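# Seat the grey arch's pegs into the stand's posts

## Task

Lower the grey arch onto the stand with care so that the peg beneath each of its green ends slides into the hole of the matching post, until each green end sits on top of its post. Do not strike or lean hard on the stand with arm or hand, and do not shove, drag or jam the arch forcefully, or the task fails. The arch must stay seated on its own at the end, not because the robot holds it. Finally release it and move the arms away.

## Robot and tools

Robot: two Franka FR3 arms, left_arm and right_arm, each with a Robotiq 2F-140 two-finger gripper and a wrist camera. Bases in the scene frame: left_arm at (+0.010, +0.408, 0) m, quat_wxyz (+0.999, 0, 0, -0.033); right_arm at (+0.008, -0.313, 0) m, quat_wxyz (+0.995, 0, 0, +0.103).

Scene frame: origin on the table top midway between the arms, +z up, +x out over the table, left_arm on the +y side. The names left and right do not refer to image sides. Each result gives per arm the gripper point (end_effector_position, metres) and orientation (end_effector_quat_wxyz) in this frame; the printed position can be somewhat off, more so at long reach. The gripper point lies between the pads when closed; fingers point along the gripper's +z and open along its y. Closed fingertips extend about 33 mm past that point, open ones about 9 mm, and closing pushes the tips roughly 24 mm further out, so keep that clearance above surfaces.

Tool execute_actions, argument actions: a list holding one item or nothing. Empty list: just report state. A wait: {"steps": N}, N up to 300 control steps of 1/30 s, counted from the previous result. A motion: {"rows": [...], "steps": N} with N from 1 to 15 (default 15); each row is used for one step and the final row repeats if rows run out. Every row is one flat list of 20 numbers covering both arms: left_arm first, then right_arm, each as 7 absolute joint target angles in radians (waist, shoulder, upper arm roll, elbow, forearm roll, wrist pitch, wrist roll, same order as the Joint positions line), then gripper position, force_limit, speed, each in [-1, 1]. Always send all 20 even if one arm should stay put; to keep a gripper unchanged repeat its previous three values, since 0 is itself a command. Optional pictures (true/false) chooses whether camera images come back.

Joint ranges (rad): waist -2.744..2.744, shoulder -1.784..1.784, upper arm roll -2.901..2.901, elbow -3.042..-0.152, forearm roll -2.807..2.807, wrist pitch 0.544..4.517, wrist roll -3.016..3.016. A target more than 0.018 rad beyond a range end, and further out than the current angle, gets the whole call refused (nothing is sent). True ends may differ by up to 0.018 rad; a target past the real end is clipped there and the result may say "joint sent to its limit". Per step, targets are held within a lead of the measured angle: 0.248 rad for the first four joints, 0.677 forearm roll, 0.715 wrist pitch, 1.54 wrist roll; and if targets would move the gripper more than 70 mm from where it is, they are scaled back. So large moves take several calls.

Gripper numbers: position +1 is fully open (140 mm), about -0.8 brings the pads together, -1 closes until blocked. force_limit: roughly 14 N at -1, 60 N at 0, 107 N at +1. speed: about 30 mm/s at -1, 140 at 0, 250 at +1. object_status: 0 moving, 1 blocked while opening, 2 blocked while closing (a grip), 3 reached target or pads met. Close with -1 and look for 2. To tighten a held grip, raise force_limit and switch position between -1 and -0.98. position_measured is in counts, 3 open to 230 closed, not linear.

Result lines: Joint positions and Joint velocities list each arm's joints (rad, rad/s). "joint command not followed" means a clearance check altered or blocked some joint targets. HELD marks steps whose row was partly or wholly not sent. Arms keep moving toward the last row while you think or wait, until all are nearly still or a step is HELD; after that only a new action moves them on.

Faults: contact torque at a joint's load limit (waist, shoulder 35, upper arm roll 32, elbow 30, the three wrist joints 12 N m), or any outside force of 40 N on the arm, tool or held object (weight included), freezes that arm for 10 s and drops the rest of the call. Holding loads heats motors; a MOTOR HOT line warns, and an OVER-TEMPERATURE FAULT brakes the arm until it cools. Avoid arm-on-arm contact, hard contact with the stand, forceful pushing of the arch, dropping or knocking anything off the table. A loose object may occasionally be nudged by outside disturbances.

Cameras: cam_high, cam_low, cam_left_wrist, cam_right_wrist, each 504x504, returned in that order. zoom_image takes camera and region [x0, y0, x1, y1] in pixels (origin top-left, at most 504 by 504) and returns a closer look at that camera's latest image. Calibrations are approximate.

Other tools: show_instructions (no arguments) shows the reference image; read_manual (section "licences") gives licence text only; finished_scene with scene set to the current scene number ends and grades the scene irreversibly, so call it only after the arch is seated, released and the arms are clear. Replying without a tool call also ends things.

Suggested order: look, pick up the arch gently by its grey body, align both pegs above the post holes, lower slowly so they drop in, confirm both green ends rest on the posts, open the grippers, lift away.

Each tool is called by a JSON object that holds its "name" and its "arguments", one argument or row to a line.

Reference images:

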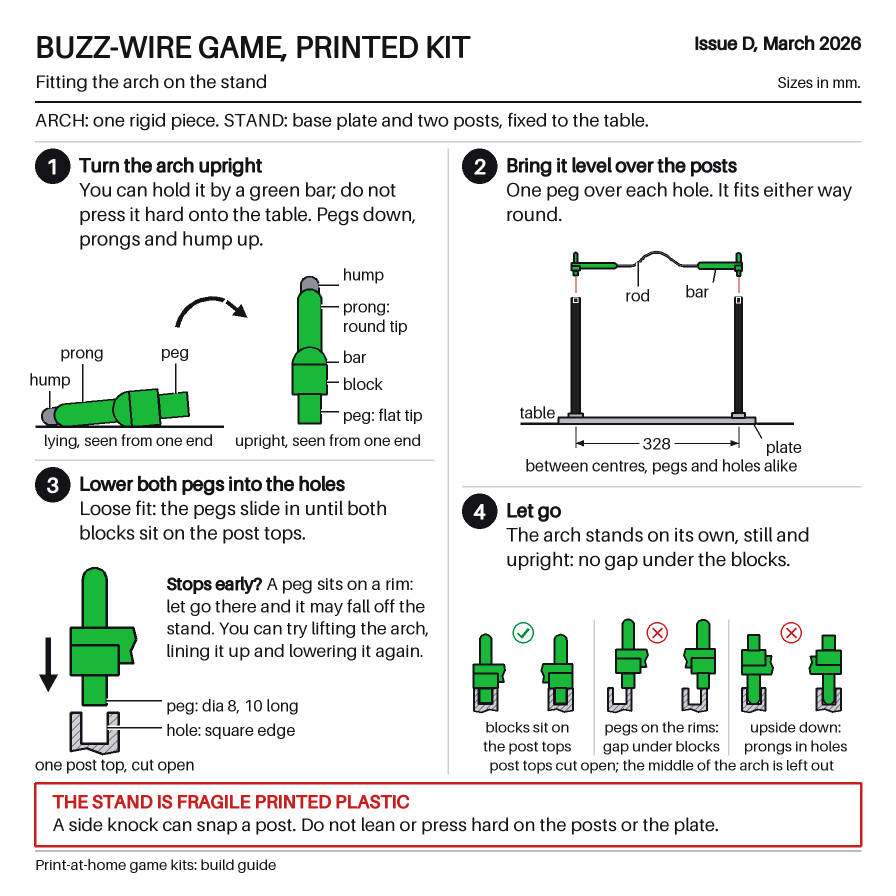

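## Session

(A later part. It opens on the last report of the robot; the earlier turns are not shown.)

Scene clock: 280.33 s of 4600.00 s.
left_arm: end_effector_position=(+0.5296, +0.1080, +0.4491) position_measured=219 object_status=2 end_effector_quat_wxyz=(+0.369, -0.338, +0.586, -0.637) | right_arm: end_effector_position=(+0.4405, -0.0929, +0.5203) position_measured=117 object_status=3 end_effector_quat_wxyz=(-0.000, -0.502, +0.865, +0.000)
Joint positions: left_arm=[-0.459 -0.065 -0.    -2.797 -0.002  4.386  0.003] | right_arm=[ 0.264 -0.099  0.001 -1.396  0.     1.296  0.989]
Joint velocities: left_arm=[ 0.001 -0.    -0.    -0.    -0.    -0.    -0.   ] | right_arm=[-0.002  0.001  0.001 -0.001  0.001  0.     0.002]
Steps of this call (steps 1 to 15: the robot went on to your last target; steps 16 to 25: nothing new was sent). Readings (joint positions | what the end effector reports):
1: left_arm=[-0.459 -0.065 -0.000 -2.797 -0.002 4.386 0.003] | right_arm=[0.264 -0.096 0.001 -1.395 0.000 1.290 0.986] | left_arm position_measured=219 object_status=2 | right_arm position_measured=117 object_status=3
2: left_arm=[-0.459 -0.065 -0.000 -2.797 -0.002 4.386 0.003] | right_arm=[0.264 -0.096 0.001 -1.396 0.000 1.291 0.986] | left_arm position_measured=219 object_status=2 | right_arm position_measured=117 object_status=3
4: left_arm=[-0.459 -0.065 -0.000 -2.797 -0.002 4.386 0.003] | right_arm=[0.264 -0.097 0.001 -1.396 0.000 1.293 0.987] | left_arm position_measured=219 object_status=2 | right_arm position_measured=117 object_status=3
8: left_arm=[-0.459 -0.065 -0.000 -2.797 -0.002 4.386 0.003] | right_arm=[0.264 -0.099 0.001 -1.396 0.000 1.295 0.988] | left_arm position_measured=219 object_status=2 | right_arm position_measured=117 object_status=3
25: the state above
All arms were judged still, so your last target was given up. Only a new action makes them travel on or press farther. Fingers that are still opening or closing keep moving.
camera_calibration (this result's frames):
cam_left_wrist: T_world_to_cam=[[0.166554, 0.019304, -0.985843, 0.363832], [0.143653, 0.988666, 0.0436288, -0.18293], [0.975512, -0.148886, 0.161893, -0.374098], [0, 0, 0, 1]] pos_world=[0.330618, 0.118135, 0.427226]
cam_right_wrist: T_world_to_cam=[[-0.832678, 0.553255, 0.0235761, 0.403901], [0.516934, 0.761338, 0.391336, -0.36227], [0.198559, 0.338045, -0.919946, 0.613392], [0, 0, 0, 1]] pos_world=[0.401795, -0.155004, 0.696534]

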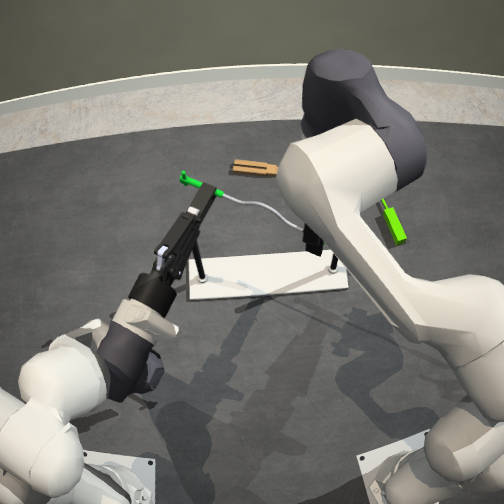

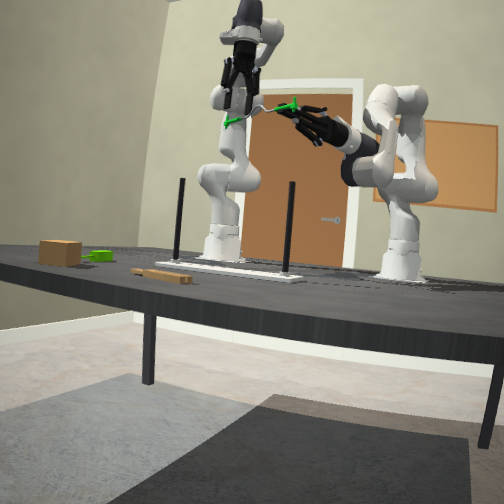

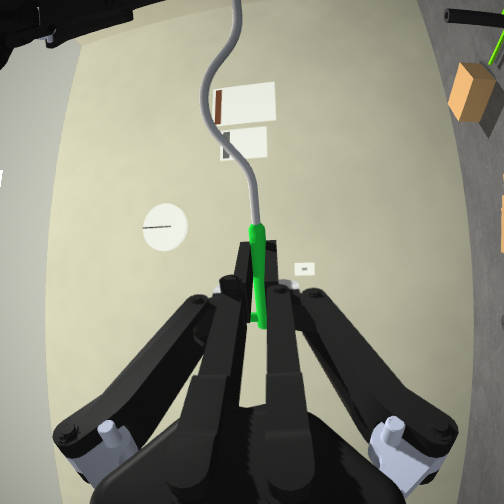

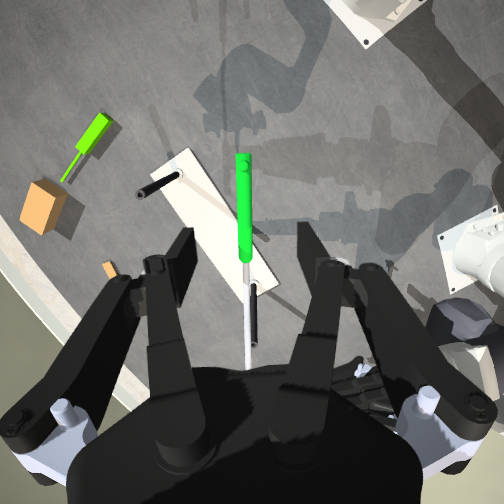

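{"name": "execute_actions", "arguments": {
  "actions": [
    {"rows":[[-0.4576,-0.0657,0,-2.797,0,4.389,0.0,-1,0.2,-0.7,0.2655,-0.106,0,-1.413,0,1.34,0.993,0.1,0,0],[-0.4576,-0.0657,0,-2.797,0,4.389,0.0,-1,0.2,-0.7,0.2655,-0.111,0,-1.428,0,1.35,0.993,0.1,0,0],[-0.4576,-0.0657,0,-2.797,0,4.389,0.0,-1,0.2,-0.7,0.2655,-0.116,0,-1.443,0,1.36,0.993,0.1,0,0],[-0.4576,-0.0657,0,-2.797,0,4.389,0.0,-1,0.2,-0.7,0.2655,-0.121,0,-1.458,0,1.37,0.993,0.1,0,0],[-0.4576,-0.0657,0,-2.797,0,4.389,0.0,-1,0.2,-0.7,0.2655,-0.126,0,-1.473,0,1.38,0.993,0.1,0,0],[-0.4576,-0.0657,0,-2.797,0,4.389,0.0,-1,0.2,-0.7,0.2655,-0.131,0,-1.488,0,1.39,0.993,0.1,0,0],[-0.4576,-0.0657,0,-2.797,0,4.389,0.0,-1,0.2,-0.7,0.2655,-0.136,0,-1.503,0,1.40,0.993,0.1,0,0],[-0.4576,-0.0657,0,-2.797,0,4.389,0.0,-1,0.2,-0.7,0.2655,-0.141,0,-1.518,0,1.41,0.993,0.1,0,0],[-0.4576,-0.0657,0,-2.797,0,4.389,0.0,-1,0.2,-0.7,0.2655,-0.146,0,-1.533,0,1.42,0.993,0.1,0,0],[-0.4576,-0.0657,0,-2.797,0,4.389,0.0,-1,0.2,-0.7,0.2655,-0.151,0,-1.548,0,1.43,0.993,0.1,0,0],[-0.4576,-0.0657,0,-2.797,0,4.389,0.0,-1,0.2,-0.7,0.2655,-0.156,0,-1.563,0,1.44,0.993,0.1,0,0],[-0.4576,-0.0657,0,-2.797,0,4.389,0.0,-1,0.2,-0.7,0.2655,-0.161,0,-1.578,0,1.449,0.993,0.1,0,0],[-0.4576,-0.0657,0,-2.797,0,4.389,0.0,-1,0.2,-0.7,0.2655,-0.166,0,-1.593,0,1.449,0.993,0.1,0,0],[-0.4576,-0.0657,0,-2.797,0,4.389,0.0,-1,0.2,-0.7,0.2655,-0.17,0,-1.607,0,1.449,0.993,0.1,0,0],[-0.4576,-0.0657,0,-2.797,0,4.389,0.0,-1,0.2,-0.7,0.2655,-0.1725,0,-1.6175,0,1.449,0.993,0.1,0,0]],"steps":15}
  ],
  "pictures": false
}}

{"name": "execute_actions", "arguments": {
  "actions": [
    {"steps":25}
  ]
}}

Scene clock: 297.43 s of 4600.00 s.
left_arm: end_effector_position=(+0.5296, +0.1080, +0.4491) position_measured=219 object_status=2 end_effector_quat_wxyz=(+0.369, -0.338, +0.586, -0.637) | right_arm: end_effector_position=(+0.4397, -0.0932, +0.4767) position_measured=117 object_status=3 end_effector_quat_wxyz=(-0.002, -0.502, +0.865, +0.000)
Joint positions: left_arm=[-0.459 -0.065 -0.    -2.797 -0.002  4.387  0.003] | right_arm=[ 0.264 -0.162  0.001 -1.587  0.     1.421  0.99 ]
Joint velocities: left_arm=[-0.001 -0.     0.     0.    -0.002 -0.     0.002] | right_arm=[ 0.002 -0.112  0.    -0.376  0.001  0.136 -0.   ]
Steps of this call (steps 1 to 90: nothing new was sent; then 13.60 s passed at rest; steps 91 to 105: all 15 steps of this action). Readings (joint positions | what the end effector reports):
91: left_arm=[-0.459 -0.065 -0.000 -2.797 -0.002 4.387 0.003] | right_arm=[0.264 -0.101 0.001 -1.400 0.000 1.303 0.990] | left_arm position_measured=219 object_status=2 | right_arm position_measured=117 object_status=3
92: left_arm=[-0.459 -0.065 -0.000 -2.797 -0.002 4.387 0.003] | right_arm=[0.264 -0.104 0.001 -1.407 0.000 1.311 0.990] | left_arm position_measured=219 object_status=2 | right_arm position_measured=117 object_status=3
94: left_arm=[-0.459 -0.065 -0.000 -2.797 -0.002 4.387 0.003] | right_arm=[0.264 -0.112 0.001 -1.429 0.000 1.327 0.990] | left_arm position_measured=219 object_status=2 | right_arm position_measured=117 object_status=3
98: left_arm=[-0.459 -0.065 -0.000 -2.797 -0.002 4.387 0.003] | right_arm=[0.264 -0.130 0.001 -1.484 0.000 1.363 0.990] | left_arm position_measured=219 object_status=2 | right_arm position_measured=117 object_status=3
105: the state above

Scene clock: 298.27 s of 4600.00 s.
left_arm: end_effector_position=(+0.5296, +0.1080, +0.4491) position_measured=219 object_status=2 end_effector_quat_wxyz=(+0.369, -0.338, +0.586, -0.637) | right_arm: end_effector_position=(+0.4408, -0.0926, +0.4699) position_measured=117 object_status=3 end_effector_quat_wxyz=(+0.000, -0.502, +0.865, +0.000)
Joint positions: left_arm=[-0.459 -0.065 -0.    -2.797 -0.002  4.387  0.003] | right_arm=[ 0.264 -0.171  0.001 -1.616  0.     1.445  0.99 ]
Joint velocities: left_arm=[ 0.002 -0.001  0.001  0.     0.001 -0.001  0.   ] | right_arm=[-0.001  0.    -0.001 -0.     0.001  0.002 -0.001]
Steps of this call (steps 1 to 25: the robot went on to your last target). Readings (joint positions | what the end effector reports):
1: left_arm=[-0.459 -0.065 -0.000 -2.797 -0.002 4.387 0.003] | right_arm=[0.264 -0.165 0.001 -1.597 0.000 1.425 0.990] | left_arm position_measured=219 object_status=2 | right_arm position_measured=117 object_status=3
2: left_arm=[-0.459 -0.065 -0.000 -2.797 -0.002 4.387 0.003] | right_arm=[0.264 -0.166 0.001 -1.604 0.000 1.428 0.990] | left_arm position_measured=219 object_status=2 | right_arm position_measured=117 object_status=3
4: left_arm=[-0.459 -0.065 -0.000 -2.797 -0.002 4.387 0.003] | right_arm=[0.264 -0.167 0.001 -1.612 0.000 1.434 0.990] | left_arm position_measured=219 object_status=2 | right_arm position_measured=117 object_status=3
8: left_arm=[-0.459 -0.065 -0.000 -2.797 -0.002 4.387 0.003] | right_arm=[0.264 -0.169 0.001 -1.615 0.000 1.440 0.990] | left_arm position_measured=219 object_status=2 | right_arm position_measured=117 object_status=3
25: the state above
camera_calibration (this result's frames):
cam_left_wrist: T_world_to_cam=[[0.166573, 0.0192929, -0.98584, 0.363829], [0.143652, 0.988667, 0.0436203, -0.182927], [0.975509, -0.148884, 0.161913, -0.374104], [0, 0, 0, 1]] pos_world=[0.330615, 0.118137, 0.427229]
cam_right_wrist: T_world_to_cam=[[-0.832551, 0.553466, 0.0231199, 0.405381], [0.516824, 0.761054, 0.392033, -0.343186], [0.199381, 0.338336, -0.919661, 0.566472], [0, 0, 0, 1]] pos_world=[0.401923, -0.154839, 0.64613]

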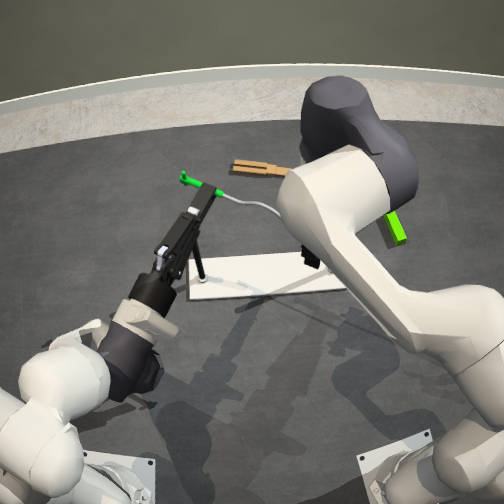

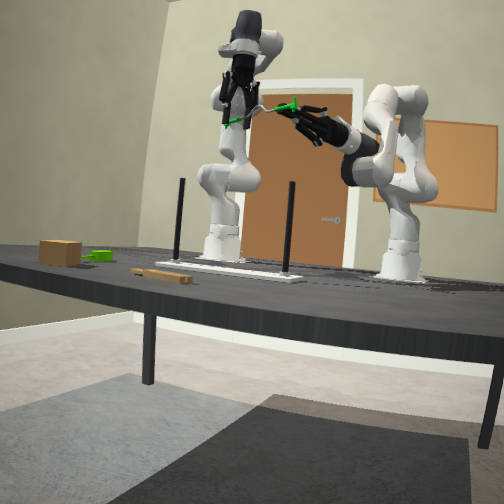

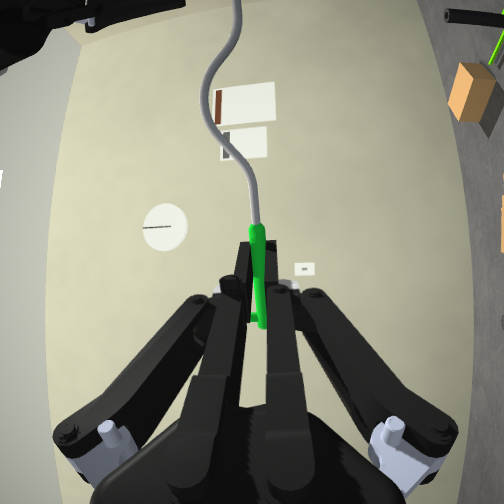

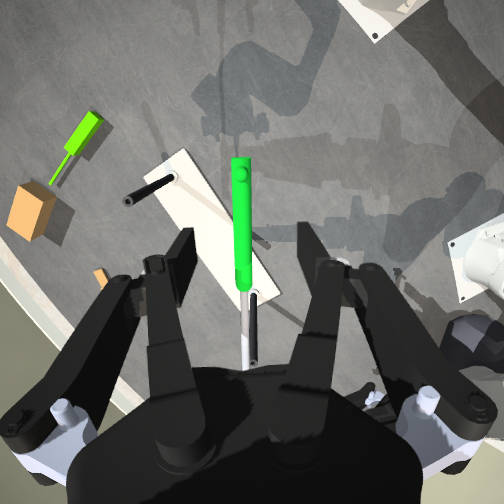

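{"name": "zoom_image", "arguments": {
  "camera": "cam_right_wrist",
  "region": [170, 150, 330, 310]
}}

{"name": "zoom_image", "arguments": {
  "camera": "cam_low",
  "region": [200, 70, 320, 150]
}}

Region (170, 150, 330, 310) of cam_right_wrist's 504x504 image, scaled by 3.150, with more detail than that image has.

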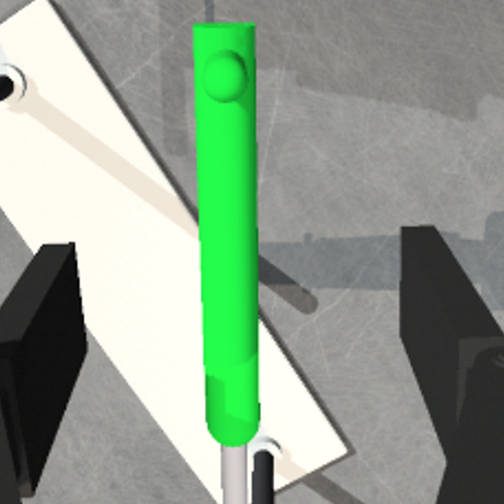

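Region (200, 70, 320, 150) of cam_low's 504x504 image, scaled by 4.200, with more detail than that image has.

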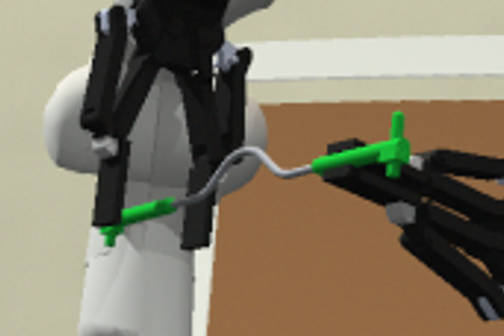

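{"name": "execute_actions", "arguments": {
  "actions": [
    {"rows":[[-0.4576,-0.0657,0,-2.797,0,4.389,0.0,-1,0.2,-0.7,0.262,-0.1705,0,-1.6175,0,1.451,0.99,-0.5,-1,-0.3]],"steps":15}
  ],
  "pictures": false
}}

{"name": "execute_actions", "arguments": {
  "actions": [
    {"steps":15}
  ]
}}

{"name": "zoom_image", "arguments": {
  "camera": "cam_right_wrist",
  "region": [170, 150, 330, 310]
}}

Scene clock: 304.73 s of 4600.00 s.
left_arm: end_effector_position=(+0.5296, +0.1080, +0.4491) position_measured=219 object_status=2 end_effector_quat_wxyz=(+0.369, -0.338, +0.586, -0.637) | right_arm: end_effector_position=(+0.4414, -0.0925, +0.4699) position_measured=192 object_status=0 end_effector_quat_wxyz=(+0.001, -0.502, +0.865, +0.000)
Joint positions: left_arm=[-0.459 -0.065 -0.    -2.797 -0.002  4.387  0.003] | right_arm=[ 0.264 -0.171  0.001 -1.616  0.     1.447  0.99 ]
Joint velocities: left_arm=[-0.    -0.    -0.001 -0.001  0.001 -0.001 -0.002] | right_arm=[ 0.    -0.002 -0.    -0.     0.001  0.001 -0.001]
Steps of this call (steps 1 to 15: the robot went on to your last target; steps 16 to 90: nothing new was sent; then 2.97 s passed at rest; steps 91 to 105: all 15 steps of this action). Readings (joint positions | what the end effector reports):
91: left_arm=[-0.459 -0.065 -0.000 -2.797 -0.002 4.387 0.003] | right_arm=[0.264 -0.171 0.001 -1.616 0.000 1.446 0.990] | left_arm position_measured=219 object_status=2 | right_arm position_measured=117 object_status=0
92: left_arm=[-0.459 -0.065 -0.000 -2.797 -0.002 4.387 0.003] | right_arm=[0.264 -0.171 0.001 -1.616 0.000 1.446 0.990] | left_arm position_measured=219 object_status=2 | right_arm position_measured=121 object_status=0
94: left_arm=[-0.459 -0.065 -0.000 -2.797 -0.002 4.387 0.003] | right_arm=[0.264 -0.171 0.001 -1.616 0.000 1.446 0.990] | left_arm position_measured=219 object_status=2 | right_arm position_measured=133 object_status=0
98: left_arm=[-0.459 -0.065 -0.000 -2.797 -0.002 4.387 0.003] | right_arm=[0.264 -0.171 0.001 -1.616 0.000 1.447 0.990] | left_arm position_measured=219 object_status=2 | right_arm position_measured=156 object_status=0
105: the state above

Scene clock: 305.23 s of 4600.00 s.
left_arm: end_effector_position=(+0.5296, +0.1080, +0.4491) position_measured=219 object_status=2 end_effector_quat_wxyz=(+0.369, -0.338, +0.586, -0.637) | right_arm: end_effector_position=(+0.4414, -0.0925, +0.4699) position_measured=192 object_status=3 end_effector_quat_wxyz=(+0.001, -0.502, +0.865, +0.000)
Joint positions: left_arm=[-0.459 -0.065 -0.    -2.797 -0.002  4.387  0.003] | right_arm=[ 0.264 -0.171  0.001 -1.616  0.     1.447  0.99 ]
Joint velocities: left_arm=[ 0.001 -0.001  0.001  0.001 -0.001  0.    -0.001] | right_arm=[-0.001 -0.    -0.001 -0.001  0.001  0.001  0.001]
Steps of this call (steps 1 to 15: the robot went on to your last target). Readings (joint positions | what the end effector reports):
1: left_arm=[-0.459 -0.065 -0.000 -2.797 -0.002 4.387 0.003] | right_arm=[0.264 -0.171 0.001 -1.616 0.000 1.447 0.990] | left_arm position_measured=219 object_status=2 | right_arm position_measured=192 object_status=0
2: left_arm=[-0.459 -0.065 -0.000 -2.797 -0.002 4.387 0.003] | right_arm=[0.264 -0.171 0.001 -1.616 0.000 1.447 0.990] | left_arm position_measured=219 object_status=2 | right_arm position_measured=192 object_status=0
4: left_arm=[-0.459 -0.065 -0.000 -2.797 -0.002 4.387 0.003] | right_arm=[0.264 -0.171 0.001 -1.616 0.000 1.447 0.990] | left_arm position_measured=219 object_status=2 | right_arm position_measured=192 object_status=0
8: left_arm=[-0.459 -0.065 -0.000 -2.797 -0.002 4.387 0.003] | right_arm=[0.264 -0.171 0.001 -1.616 0.000 1.447 0.990] | left_arm position_measured=219 object_status=2 | right_arm position_measured=192 object_status=3
15: the state above
All arms were judged still, so your last target was given up. Only a new action makes them travel on or press farther. Fingers that are still opening or closing keep moving.
camera_calibration (this result's frames):
cam_left_wrist: T_world_to_cam=[[0.166581, 0.0192881, -0.985839, 0.363827], [0.143652, 0.988667, 0.0436167, -0.182926], [0.975508, -0.148883, 0.161922, -0.374106], [0, 0, 0, 1]] pos_world=[0.330614, 0.118137, 0.42723]
cam_right_wrist: T_world_to_cam=[[-0.832391, 0.553741, 0.0222488, 0.406188], [0.516471, 0.760556, 0.393461, -0.344161], [0.200954, 0.339005, -0.919072, 0.5654], [0, 0, 0, 1]] pos_world=[0.402237, -0.154843, 0.64602]

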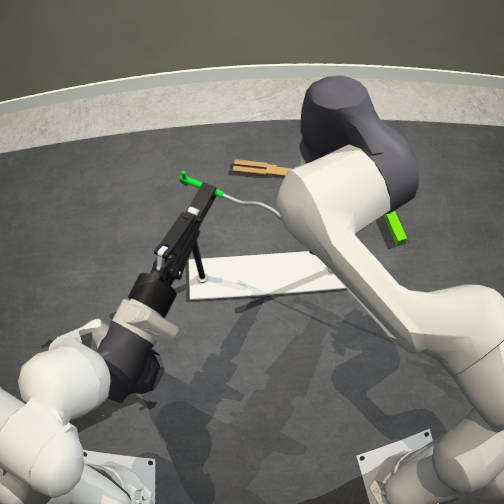

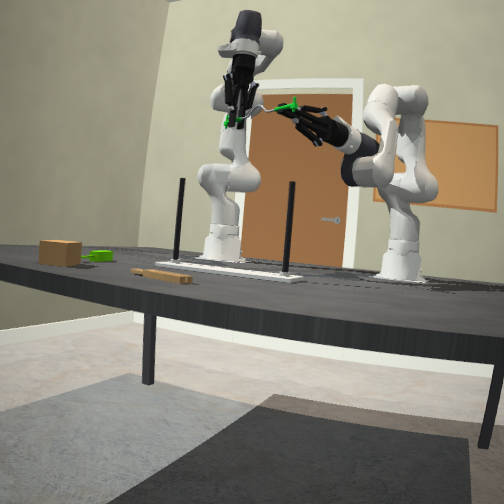

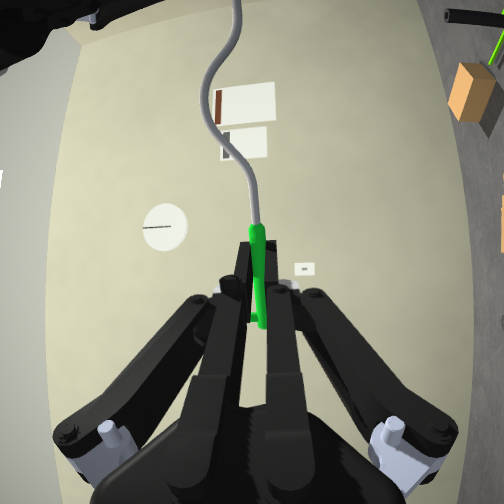

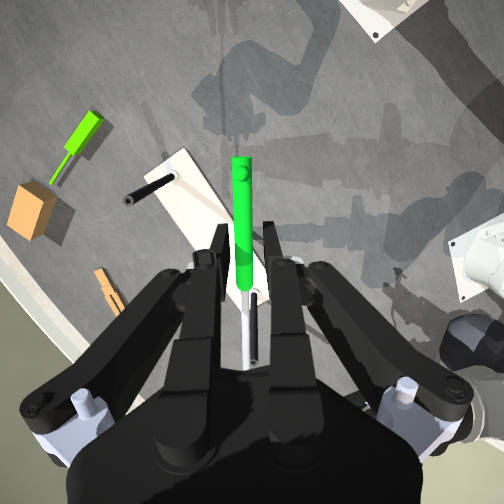

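Region (170, 150, 330, 310) of cam_right_wrist's 504x504 image, scaled by 3.150, with more detail than that image has.

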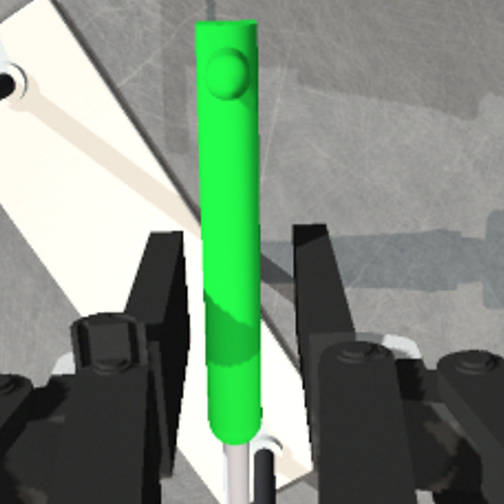

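{"name": "execute_actions", "arguments": {
  "actions": [
    {"rows":[[-0.4576,-0.0657,0,-2.797,0,4.389,0.0,-1,0.2,-0.7,0.258,-0.1705,0,-1.6175,0,1.454,0.99,-0.5,-1,-0.3]],"steps":15}
  ]
}}

{"name": "zoom_image", "arguments": {
  "camera": "cam_right_wrist",
  "region": [170, 150, 330, 310]
}}

Scene clock: 308.77 s of 4600.00 s.
left_arm: end_effector_position=(+0.5296, +0.1080, +0.4491) position_measured=219 object_status=2 end_effector_quat_wxyz=(+0.369, -0.338, +0.586, -0.637) | right_arm: end_effector_position=(+0.4431, -0.0938, +0.4702) position_measured=192 object_status=3 end_effector_quat_wxyz=(+0.002, -0.500, +0.866, +0.000)
Joint positions: left_arm=[-0.459 -0.065 -0.    -2.797 -0.002  4.387  0.003] | right_arm=[ 0.26  -0.171  0.001 -1.616  0.     1.45   0.99 ]
Joint velocities: left_arm=[-0.    -0.001  0.     0.002  0.    -0.     0.002] | right_arm=[-0.001  0.     0.001  0.    -0.001  0.001  0.001]
Steps of this call (steps 1 to 90: nothing new was sent; then 0.03 s passed at rest; steps 91 to 105: all 15 steps of this action). Readings (joint positions | what the end effector reports):
91: left_arm=[-0.459 -0.065 -0.000 -2.797 -0.002 4.387 0.003] | right_arm=[0.263 -0.171 0.001 -1.616 0.000 1.448 0.990] | left_arm position_measured=219 object_status=2 | right_arm position_measured=192 object_status=3
92: left_arm=[-0.459 -0.065 -0.000 -2.797 -0.002 4.387 0.003] | right_arm=[0.262 -0.171 0.001 -1.616 0.000 1.448 0.990] | left_arm position_measured=219 object_status=2 | right_arm position_measured=192 object_status=3
94: left_arm=[-0.459 -0.065 -0.000 -2.797 -0.002 4.387 0.003] | right_arm=[0.260 -0.171 0.001 -1.616 0.000 1.449 0.990] | left_arm position_measured=219 object_status=2 | right_arm position_measured=192 object_status=3
98: left_arm=[-0.459 -0.065 -0.000 -2.797 -0.002 4.387 0.003] | right_arm=[0.260 -0.171 0.001 -1.616 0.000 1.450 0.990] | left_arm position_measured=219 object_status=2 | right_arm position_measured=192 object_status=3
105: the state above
camera_calibration (this result's frames):
cam_left_wrist: T_world_to_cam=[[0.166593, 0.0192814, -0.985837, 0.363824], [0.14365, 0.988667, 0.0436116, -0.182925], [0.975506, -0.148881, 0.161935, -0.374109], [0, 0, 0, 1]] pos_world=[0.330612, 0.118139, 0.427231]
cam_right_wrist: T_world_to_cam=[[-0.83026, 0.556984, 0.0208851, 0.408291], [0.518479, 0.758026, 0.395697, -0.346292], [0.204566, 0.33936, -0.918144, 0.563715], [0, 0, 0, 1]] pos_world=[0.403216, -0.156215, 0.646071]

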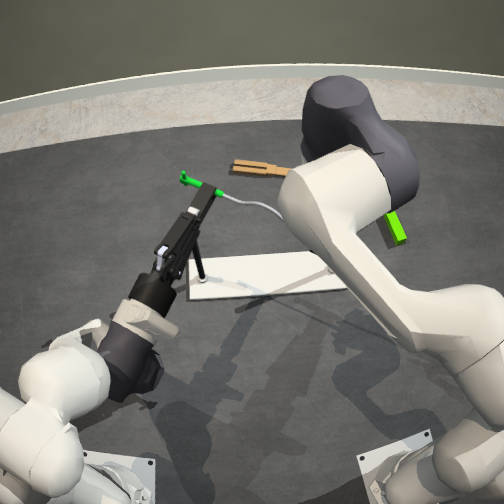

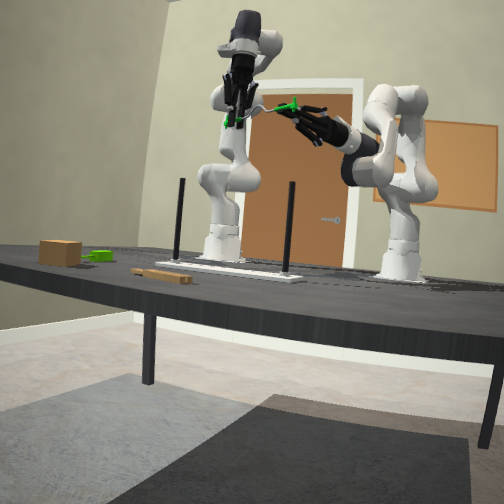

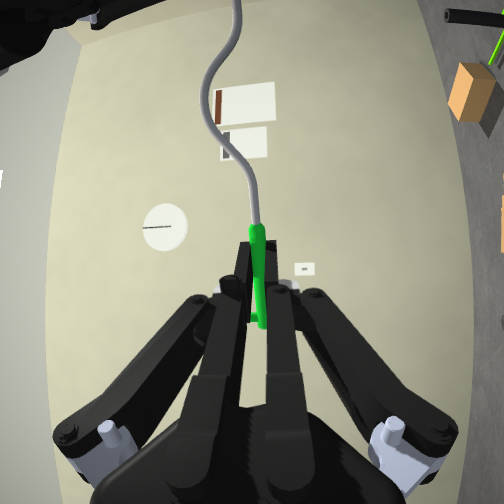

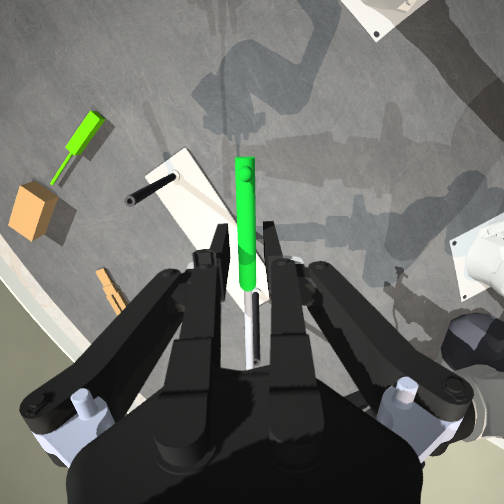

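Region (170, 150, 330, 310) of cam_right_wrist's 504x504 image, scaled by 3.150, with more detail than that image has.

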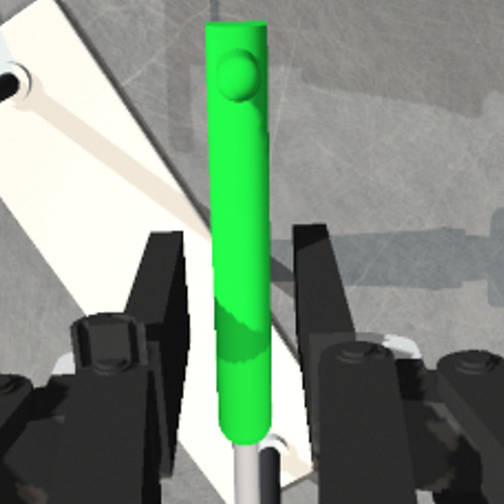

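{"name": "execute_actions", "arguments": {
  "actions": [
    {"rows":[[-0.4576,-0.0657,0,-2.797,0,4.389,0.0,-1,0.2,-0.7,0.258,-0.1705,0,-1.6175,0,1.454,0.99,-1,0,-1]],"steps":15}
  ],
  "pictures": false
}}

{"name": "execute_actions", "arguments": {
  "actions": [
    {"steps":15}
  ],
  "pictures": false
}}

Scene clock: 317.73 s of 4600.00 s.
left_arm: end_effector_position=(+0.5295, +0.1080, +0.4492) position_measured=219 object_status=2 end_effector_quat_wxyz=(+0.369, -0.338, +0.586, -0.637) | right_arm: end_effector_position=(+0.4436, -0.0941, +0.4702) position_measured=214 object_status=0 end_effector_quat_wxyz=(+0.003, -0.499, +0.867, -0.000)
Joint positions: left_arm=[-0.459 -0.065 -0.    -2.797 -0.002  4.387  0.003] | right_arm=[ 0.259 -0.171  0.001 -1.616  0.     1.451  0.991]
Joint velocities: left_arm=[-0.     0.     0.001 -0.001 -0.001  0.007 -0.001] | right_arm=[-0.017 -0.001 -0.001 -0.    -0.     0.017  0.029]
Steps of this call (steps 1 to 15: the robot went on to your last target; steps 16 to 90: nothing new was sent; then 5.47 s passed at rest; steps 91 to 105: all 15 steps of this action). Readings (joint positions | what the end effector reports):
91: left_arm=[-0.459 -0.065 -0.000 -2.797 -0.002 4.387 0.003] | right_arm=[0.260 -0.171 0.001 -1.616 0.000 1.450 0.990] | left_arm position_measured=219 object_status=2 | right_arm position_measured=192 object_status=0
92: left_arm=[-0.459 -0.065 -0.000 -2.797 -0.002 4.387 0.003] | right_arm=[0.260 -0.171 0.001 -1.616 0.000 1.450 0.990] | left_arm position_measured=219 object_status=2 | right_arm position_measured=193 object_status=0
94: left_arm=[-0.459 -0.065 -0.000 -2.797 -0.002 4.387 0.003] | right_arm=[0.260 -0.171 0.001 -1.616 0.000 1.450 0.990] | left_arm position_measured=219 object_status=2 | right_arm position_measured=196 object_status=0
98: left_arm=[-0.459 -0.065 -0.000 -2.797 -0.002 4.387 0.003] | right_arm=[0.260 -0.171 0.001 -1.616 0.000 1.450 0.990] | left_arm position_measured=219 object_status=2 | right_arm position_measured=203 object_status=0
105: the state above

Scene clock: 318.23 s of 4600.00 s.
left_arm: end_effector_position=(+0.5295, +0.1080, +0.4492) position_measured=219 object_status=2 end_effector_quat_wxyz=(+0.369, -0.338, +0.586, -0.637) | right_arm: end_effector_position=(+0.4440, -0.0943, +0.4703) position_measured=216 object_status=2 end_effector_quat_wxyz=(+0.003, -0.497, +0.868, -0.000)
Joint positions: left_arm=[-0.459 -0.065 -0.    -2.797 -0.002  4.387  0.003] | right_arm=[ 0.258 -0.171  0.001 -1.616  0.     1.452  0.995]
Joint velocities: left_arm=[ 0.001 -0.002 -0.    -0.002  0.     0.001 -0.001] | right_arm=[-0.001 -0.     0.    -0.001  0.001 -0.001  0.   ]
Steps of this call (steps 1 to 15: the robot went on to your last target). Readings (joint positions | what the end effector reports):
1: left_arm=[-0.459 -0.065 -0.000 -2.797 -0.002 4.387 0.003] | right_arm=[0.258 -0.171 0.001 -1.616 0.000 1.452 0.992] | left_arm position_measured=219 object_status=2 | right_arm position_measured=216 object_status=0
2: left_arm=[-0.459 -0.065 -0.000 -2.797 -0.002 4.387 0.003] | right_arm=[0.258 -0.171 0.001 -1.616 0.000 1.452 0.993] | left_arm position_measured=219 object_status=2 | right_arm position_measured=216 object_status=0
4: left_arm=[-0.459 -0.065 -0.000 -2.797 -0.002 4.387 0.003] | right_arm=[0.258 -0.171 0.001 -1.616 0.000 1.452 0.993] | left_arm position_measured=219 object_status=2 | right_arm position_measured=216 object_status=0
8: left_arm=[-0.459 -0.065 -0.000 -2.797 -0.002 4.387 0.003] | right_arm=[0.258 -0.171 0.001 -1.616 0.000 1.452 0.994] | left_arm position_measured=219 object_status=2 | right_arm position_measured=216 object_status=2
15: the state above
All arms were judged still, so your last target was given up. Only a new action makes them travel on or press farther. Fingers that are still opening or closing keep moving.

{"name": "execute_actions", "arguments": {
  "actions": [
    {"rows":[[-0.4576,-0.0657,0,-2.797,0,4.389,0.0,0.0,0.2,-0.5,0.258,-0.1705,0,-1.6175,0,1.454,0.99,-1,0,-1]],"steps":15}
  ]
}}

Scene clock: 329.37 s of 4600.00 s.
left_arm: end_effector_position=(+0.5295, +0.1080, +0.4493) position_measured=155 object_status=0 end_effector_quat_wxyz=(+0.369, -0.337, +0.586, -0.637) | right_arm: end_effector_position=(+0.4440, -0.0943, +0.4703) position_measured=216 object_status=2 end_effector_quat_wxyz=(+0.003, -0.498, +0.867, -0.000)
Joint positions: left_arm=[-0.459 -0.065 -0.    -2.797 -0.002  4.388  0.003] | right_arm=[ 0.258 -0.171  0.001 -1.616  0.     1.452  0.994]
Joint velocities: left_arm=[-0.002  0.001  0.     0.     0.001  0.001 -0.001] | right_arm=[-0.    -0.001  0.001 -0.001  0.    -0.002 -0.   ]
Steps of this call (steps 1 to 90: nothing new was sent; then 7.63 s passed at rest; steps 91 to 105: all 15 steps of this action). Readings (joint positions | what the end effector reports):
91: left_arm=[-0.459 -0.065 -0.000 -2.797 -0.002 4.387 0.003] | right_arm=[0.258 -0.171 0.001 -1.616 0.000 1.452 0.995] | left_arm position_measured=219 object_status=0 | right_arm position_measured=216 object_status=2
92: left_arm=[-0.459 -0.065 -0.000 -2.797 -0.002 4.387 0.003] | right_arm=[0.258 -0.171 0.001 -1.616 0.000 1.452 0.995] | left_arm position_measured=219 object_status=0 | right_arm position_measured=216 object_status=2
94: left_arm=[-0.459 -0.065 -0.000 -2.797 -0.002 4.387 0.003] | right_arm=[0.258 -0.171 0.001 -1.616 0.000 1.452 0.995] | left_arm position_measured=206 object_status=0 | right_arm position_measured=216 object_status=2
98: left_arm=[-0.459 -0.065 -0.000 -2.797 -0.002 4.387 0.003] | right_arm=[0.258 -0.171 0.001 -1.616 0.000 1.452 0.994] | left_arm position_measured=187 object_status=0 | right_arm position_measured=216 object_status=2
105: the state above
camera_calibration (this result's frames):
cam_left_wrist: T_world_to_cam=[[0.167345, 0.01885, -0.985718, 0.363668], [0.143603, 0.988688, 0.0432862, -0.182833], [0.975384, -0.148796, 0.162745, -0.374312], [0, 0, 0, 1]] pos_world=[0.330495, 0.118213, 0.427306]
cam_right_wrist: T_world_to_cam=[[-0.826944, 0.561927, 0.0200479, 0.408691], [0.522384, 0.754583, 0.397139, -0.349168], [0.208035, 0.338884, -0.917539, 0.561943], [0, 0, 0, 1]] pos_world=[0.40346, -0.156612, 0.64608]

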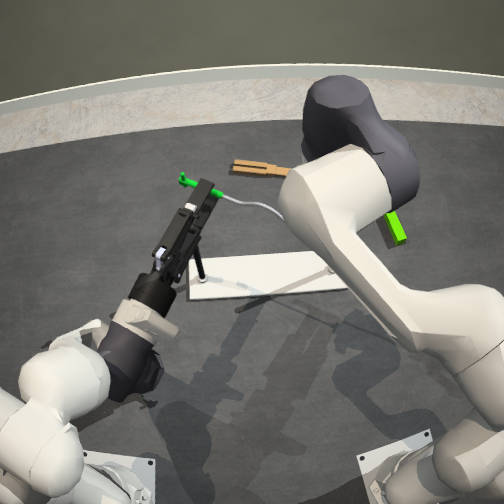

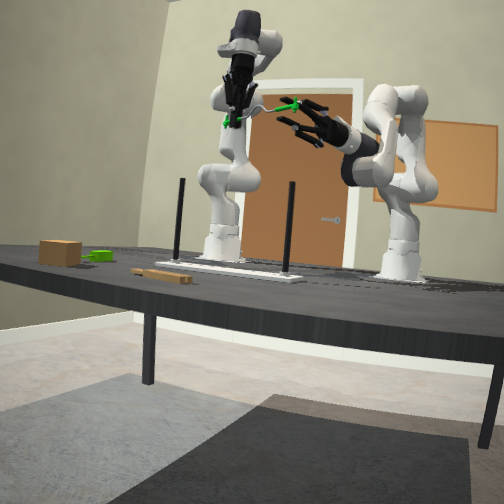

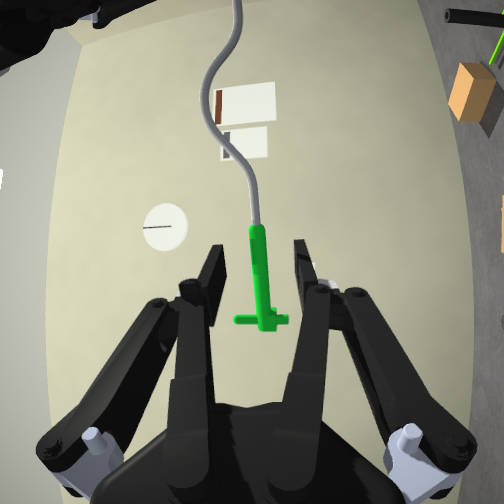

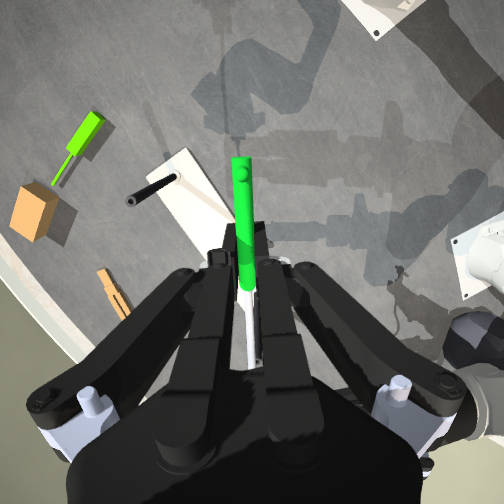

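{"name": "execute_actions", "arguments": {
  "actions": [
    {"rows":[[-0.4576,-0.078,0,-2.811,0,4.392,0.0,0.0,0.2,-0.5,0.258,-0.1705,0,-1.6175,0,1.454,0.99,-1,0,-1],[-0.4576,-0.092,0,-2.827,0,4.395,0.0,0.0,0.2,-0.5,0.258,-0.1705,0,-1.6175,0,1.454,0.99,-1,0,-1],[-0.4576,-0.107,0,-2.845,0,4.398,0.0,0.0,0.2,-0.5,0.258,-0.1705,0,-1.6175,0,1.454,0.99,-1,0,-1],[-0.4576,-0.122,0,-2.863,0,4.400,0.0,0.0,0.2,-0.5,0.258,-0.1705,0,-1.6175,0,1.454,0.99,-1,0,-1],[-0.4576,-0.137,0,-2.881,0,4.403,0.0,0.0,0.2,-0.5,0.258,-0.1705,0,-1.6175,0,1.454,0.99,-1,0,-1],[-0.4576,-0.152,0,-2.899,0,4.405,0.0,0.0,0.2,-0.5,0.258,-0.1705,0,-1.6175,0,1.454,0.99,-1,0,-1],[-0.4576,-0.167,0,-2.916,0,4.407,0.0,0.0,0.2,-0.5,0.258,-0.1705,0,-1.6175,0,1.454,0.99,-1,0,-1],[-0.4576,-0.182,0,-2.933,0,4.409,0.0,0.0,0.2,-0.5,0.258,-0.1705,0,-1.6175,0,1.454,0.99,-1,0,-1],[-0.4576,-0.197,0,-2.950,0,4.411,0.0,0.0,0.2,-0.5,0.258,-0.1705,0,-1.6175,0,1.454,0.99,-1,0,-1],[-0.4576,-0.212,0,-2.967,0,4.413,0.0,0.0,0.2,-0.5,0.258,-0.1705,0,-1.6175,0,1.454,0.99,-1,0,-1],[-0.4576,-0.227,0,-2.983,0,4.414,0.0,0.0,0.2,-0.5,0.258,-0.1705,0,-1.6175,0,1.454,0.99,-1,0,-1],[-0.4576,-0.2418,0,-2.9988,0,4.415,0.0,0.0,0.2,-0.5,0.258,-0.1705,0,-1.6175,0,1.454,0.99,-1,0,-1]],"steps":15}
  ]
}}

Scene clock: 343.73 s of 4600.00 s.
left_arm: end_effector_position=(+0.4758, +0.1391, +0.4490) position_measured=129 object_status=3 end_effector_quat_wxyz=(+0.369, -0.338, +0.587, -0.637) | right_arm: end_effector_position=(+0.4440, -0.0943, +0.4702) position_measured=216 object_status=2 end_effector_quat_wxyz=(+0.003, -0.498, +0.867, -0.000)
Joint positions: left_arm=[-0.459 -0.233 -0.    -2.989 -0.002  4.41   0.003] | right_arm=[ 0.258 -0.171  0.001 -1.616  0.     1.452  0.993]
Joint velocities: left_arm=[-0.001 -0.115  0.    -0.125 -0.001  0.028 -0.001] | right_arm=[-0.    -0.    -0.001  0.001 -0.     0.    -0.001]
Steps of this call (steps 1 to 15: the robot went on to your last target; steps 16 to 90: nothing new was sent; then 10.87 s passed at rest; steps 91 to 105: all 15 steps of this action). Readings (joint positions | what the end effector reports):
91: left_arm=[-0.459 -0.068 -0.000 -2.800 -0.002 4.388 0.003] | right_arm=[0.258 -0.171 0.001 -1.616 0.000 1.452 0.993] | left_arm position_measured=129 object_status=3 | right_arm position_measured=216 object_status=2
92: left_arm=[-0.459 -0.073 -0.000 -2.807 -0.002 4.388 0.003] | right_arm=[0.258 -0.171 0.001 -1.616 0.000 1.452 0.993] | left_arm position_measured=129 object_status=3 | right_arm position_measured=216 object_status=2
94: left_arm=[-0.459 -0.094 -0.000 -2.831 -0.002 4.391 0.003] | right_arm=[0.258 -0.171 0.001 -1.616 0.000 1.452 0.993] | left_arm position_measured=129 object_status=3 | right_arm position_measured=216 object_status=2
98: left_arm=[-0.459 -0.149 -0.000 -2.896 -0.002 4.398 0.003] | right_arm=[0.258 -0.171 0.001 -1.616 0.000 1.452 0.993] | left_arm position_measured=129 object_status=3 | right_arm position_measured=216 object_status=2
105: the state above
camera_calibration (this result's frames):
cam_left_wrist: T_world_to_cam=[[0.165504, 0.0199669, -0.986007, 0.37257], [0.143658, 0.988643, 0.0441337, -0.2062], [0.97569, -0.148952, 0.160756, -0.316575], [0, 0, 0, 1]] pos_world=[0.27684, 0.149264, 0.427348]
cam_right_wrist: T_world_to_cam=[[-0.827143, 0.561631, 0.0200993, 0.408718], [0.522152, 0.754791, 0.39705, -0.348967], [0.207825, 0.338912, -0.917577, 0.562018], [0, 0, 0, 1]] pos_world=[0.403481, -0.156626, 0.646037]

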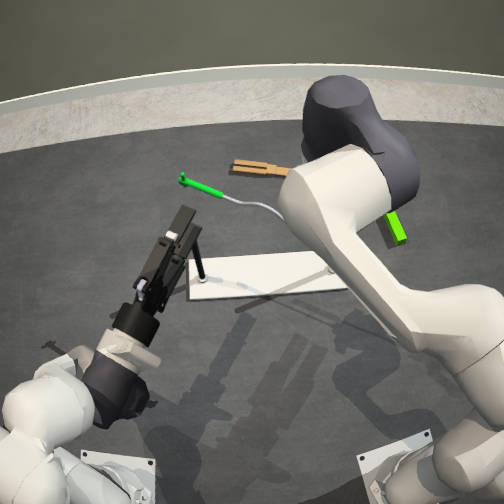

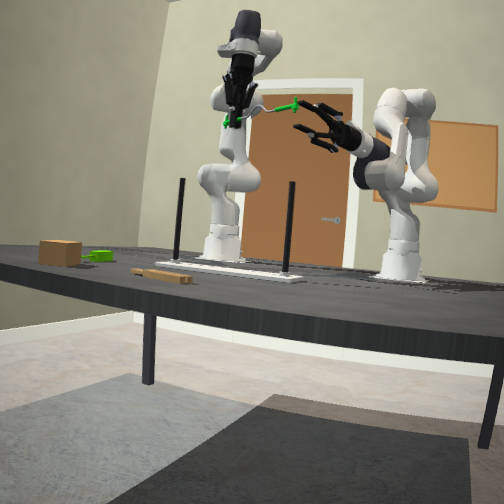

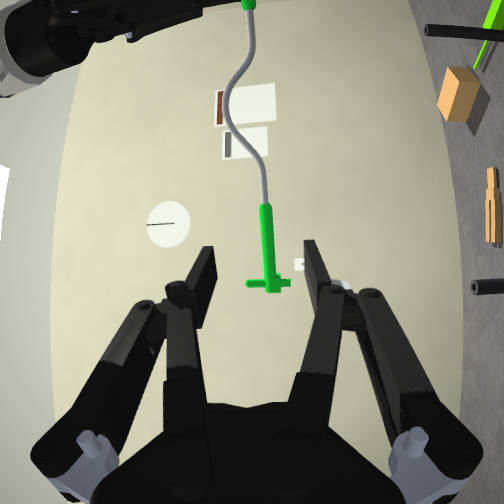

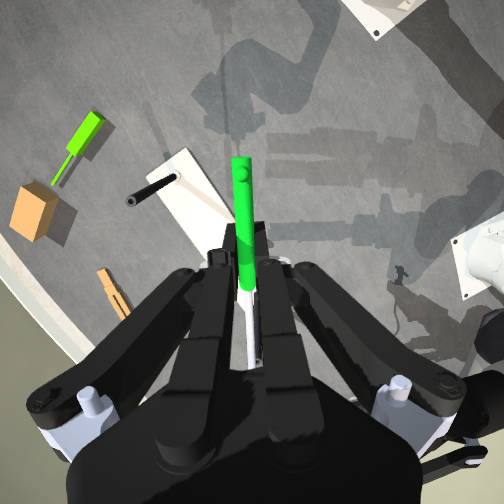

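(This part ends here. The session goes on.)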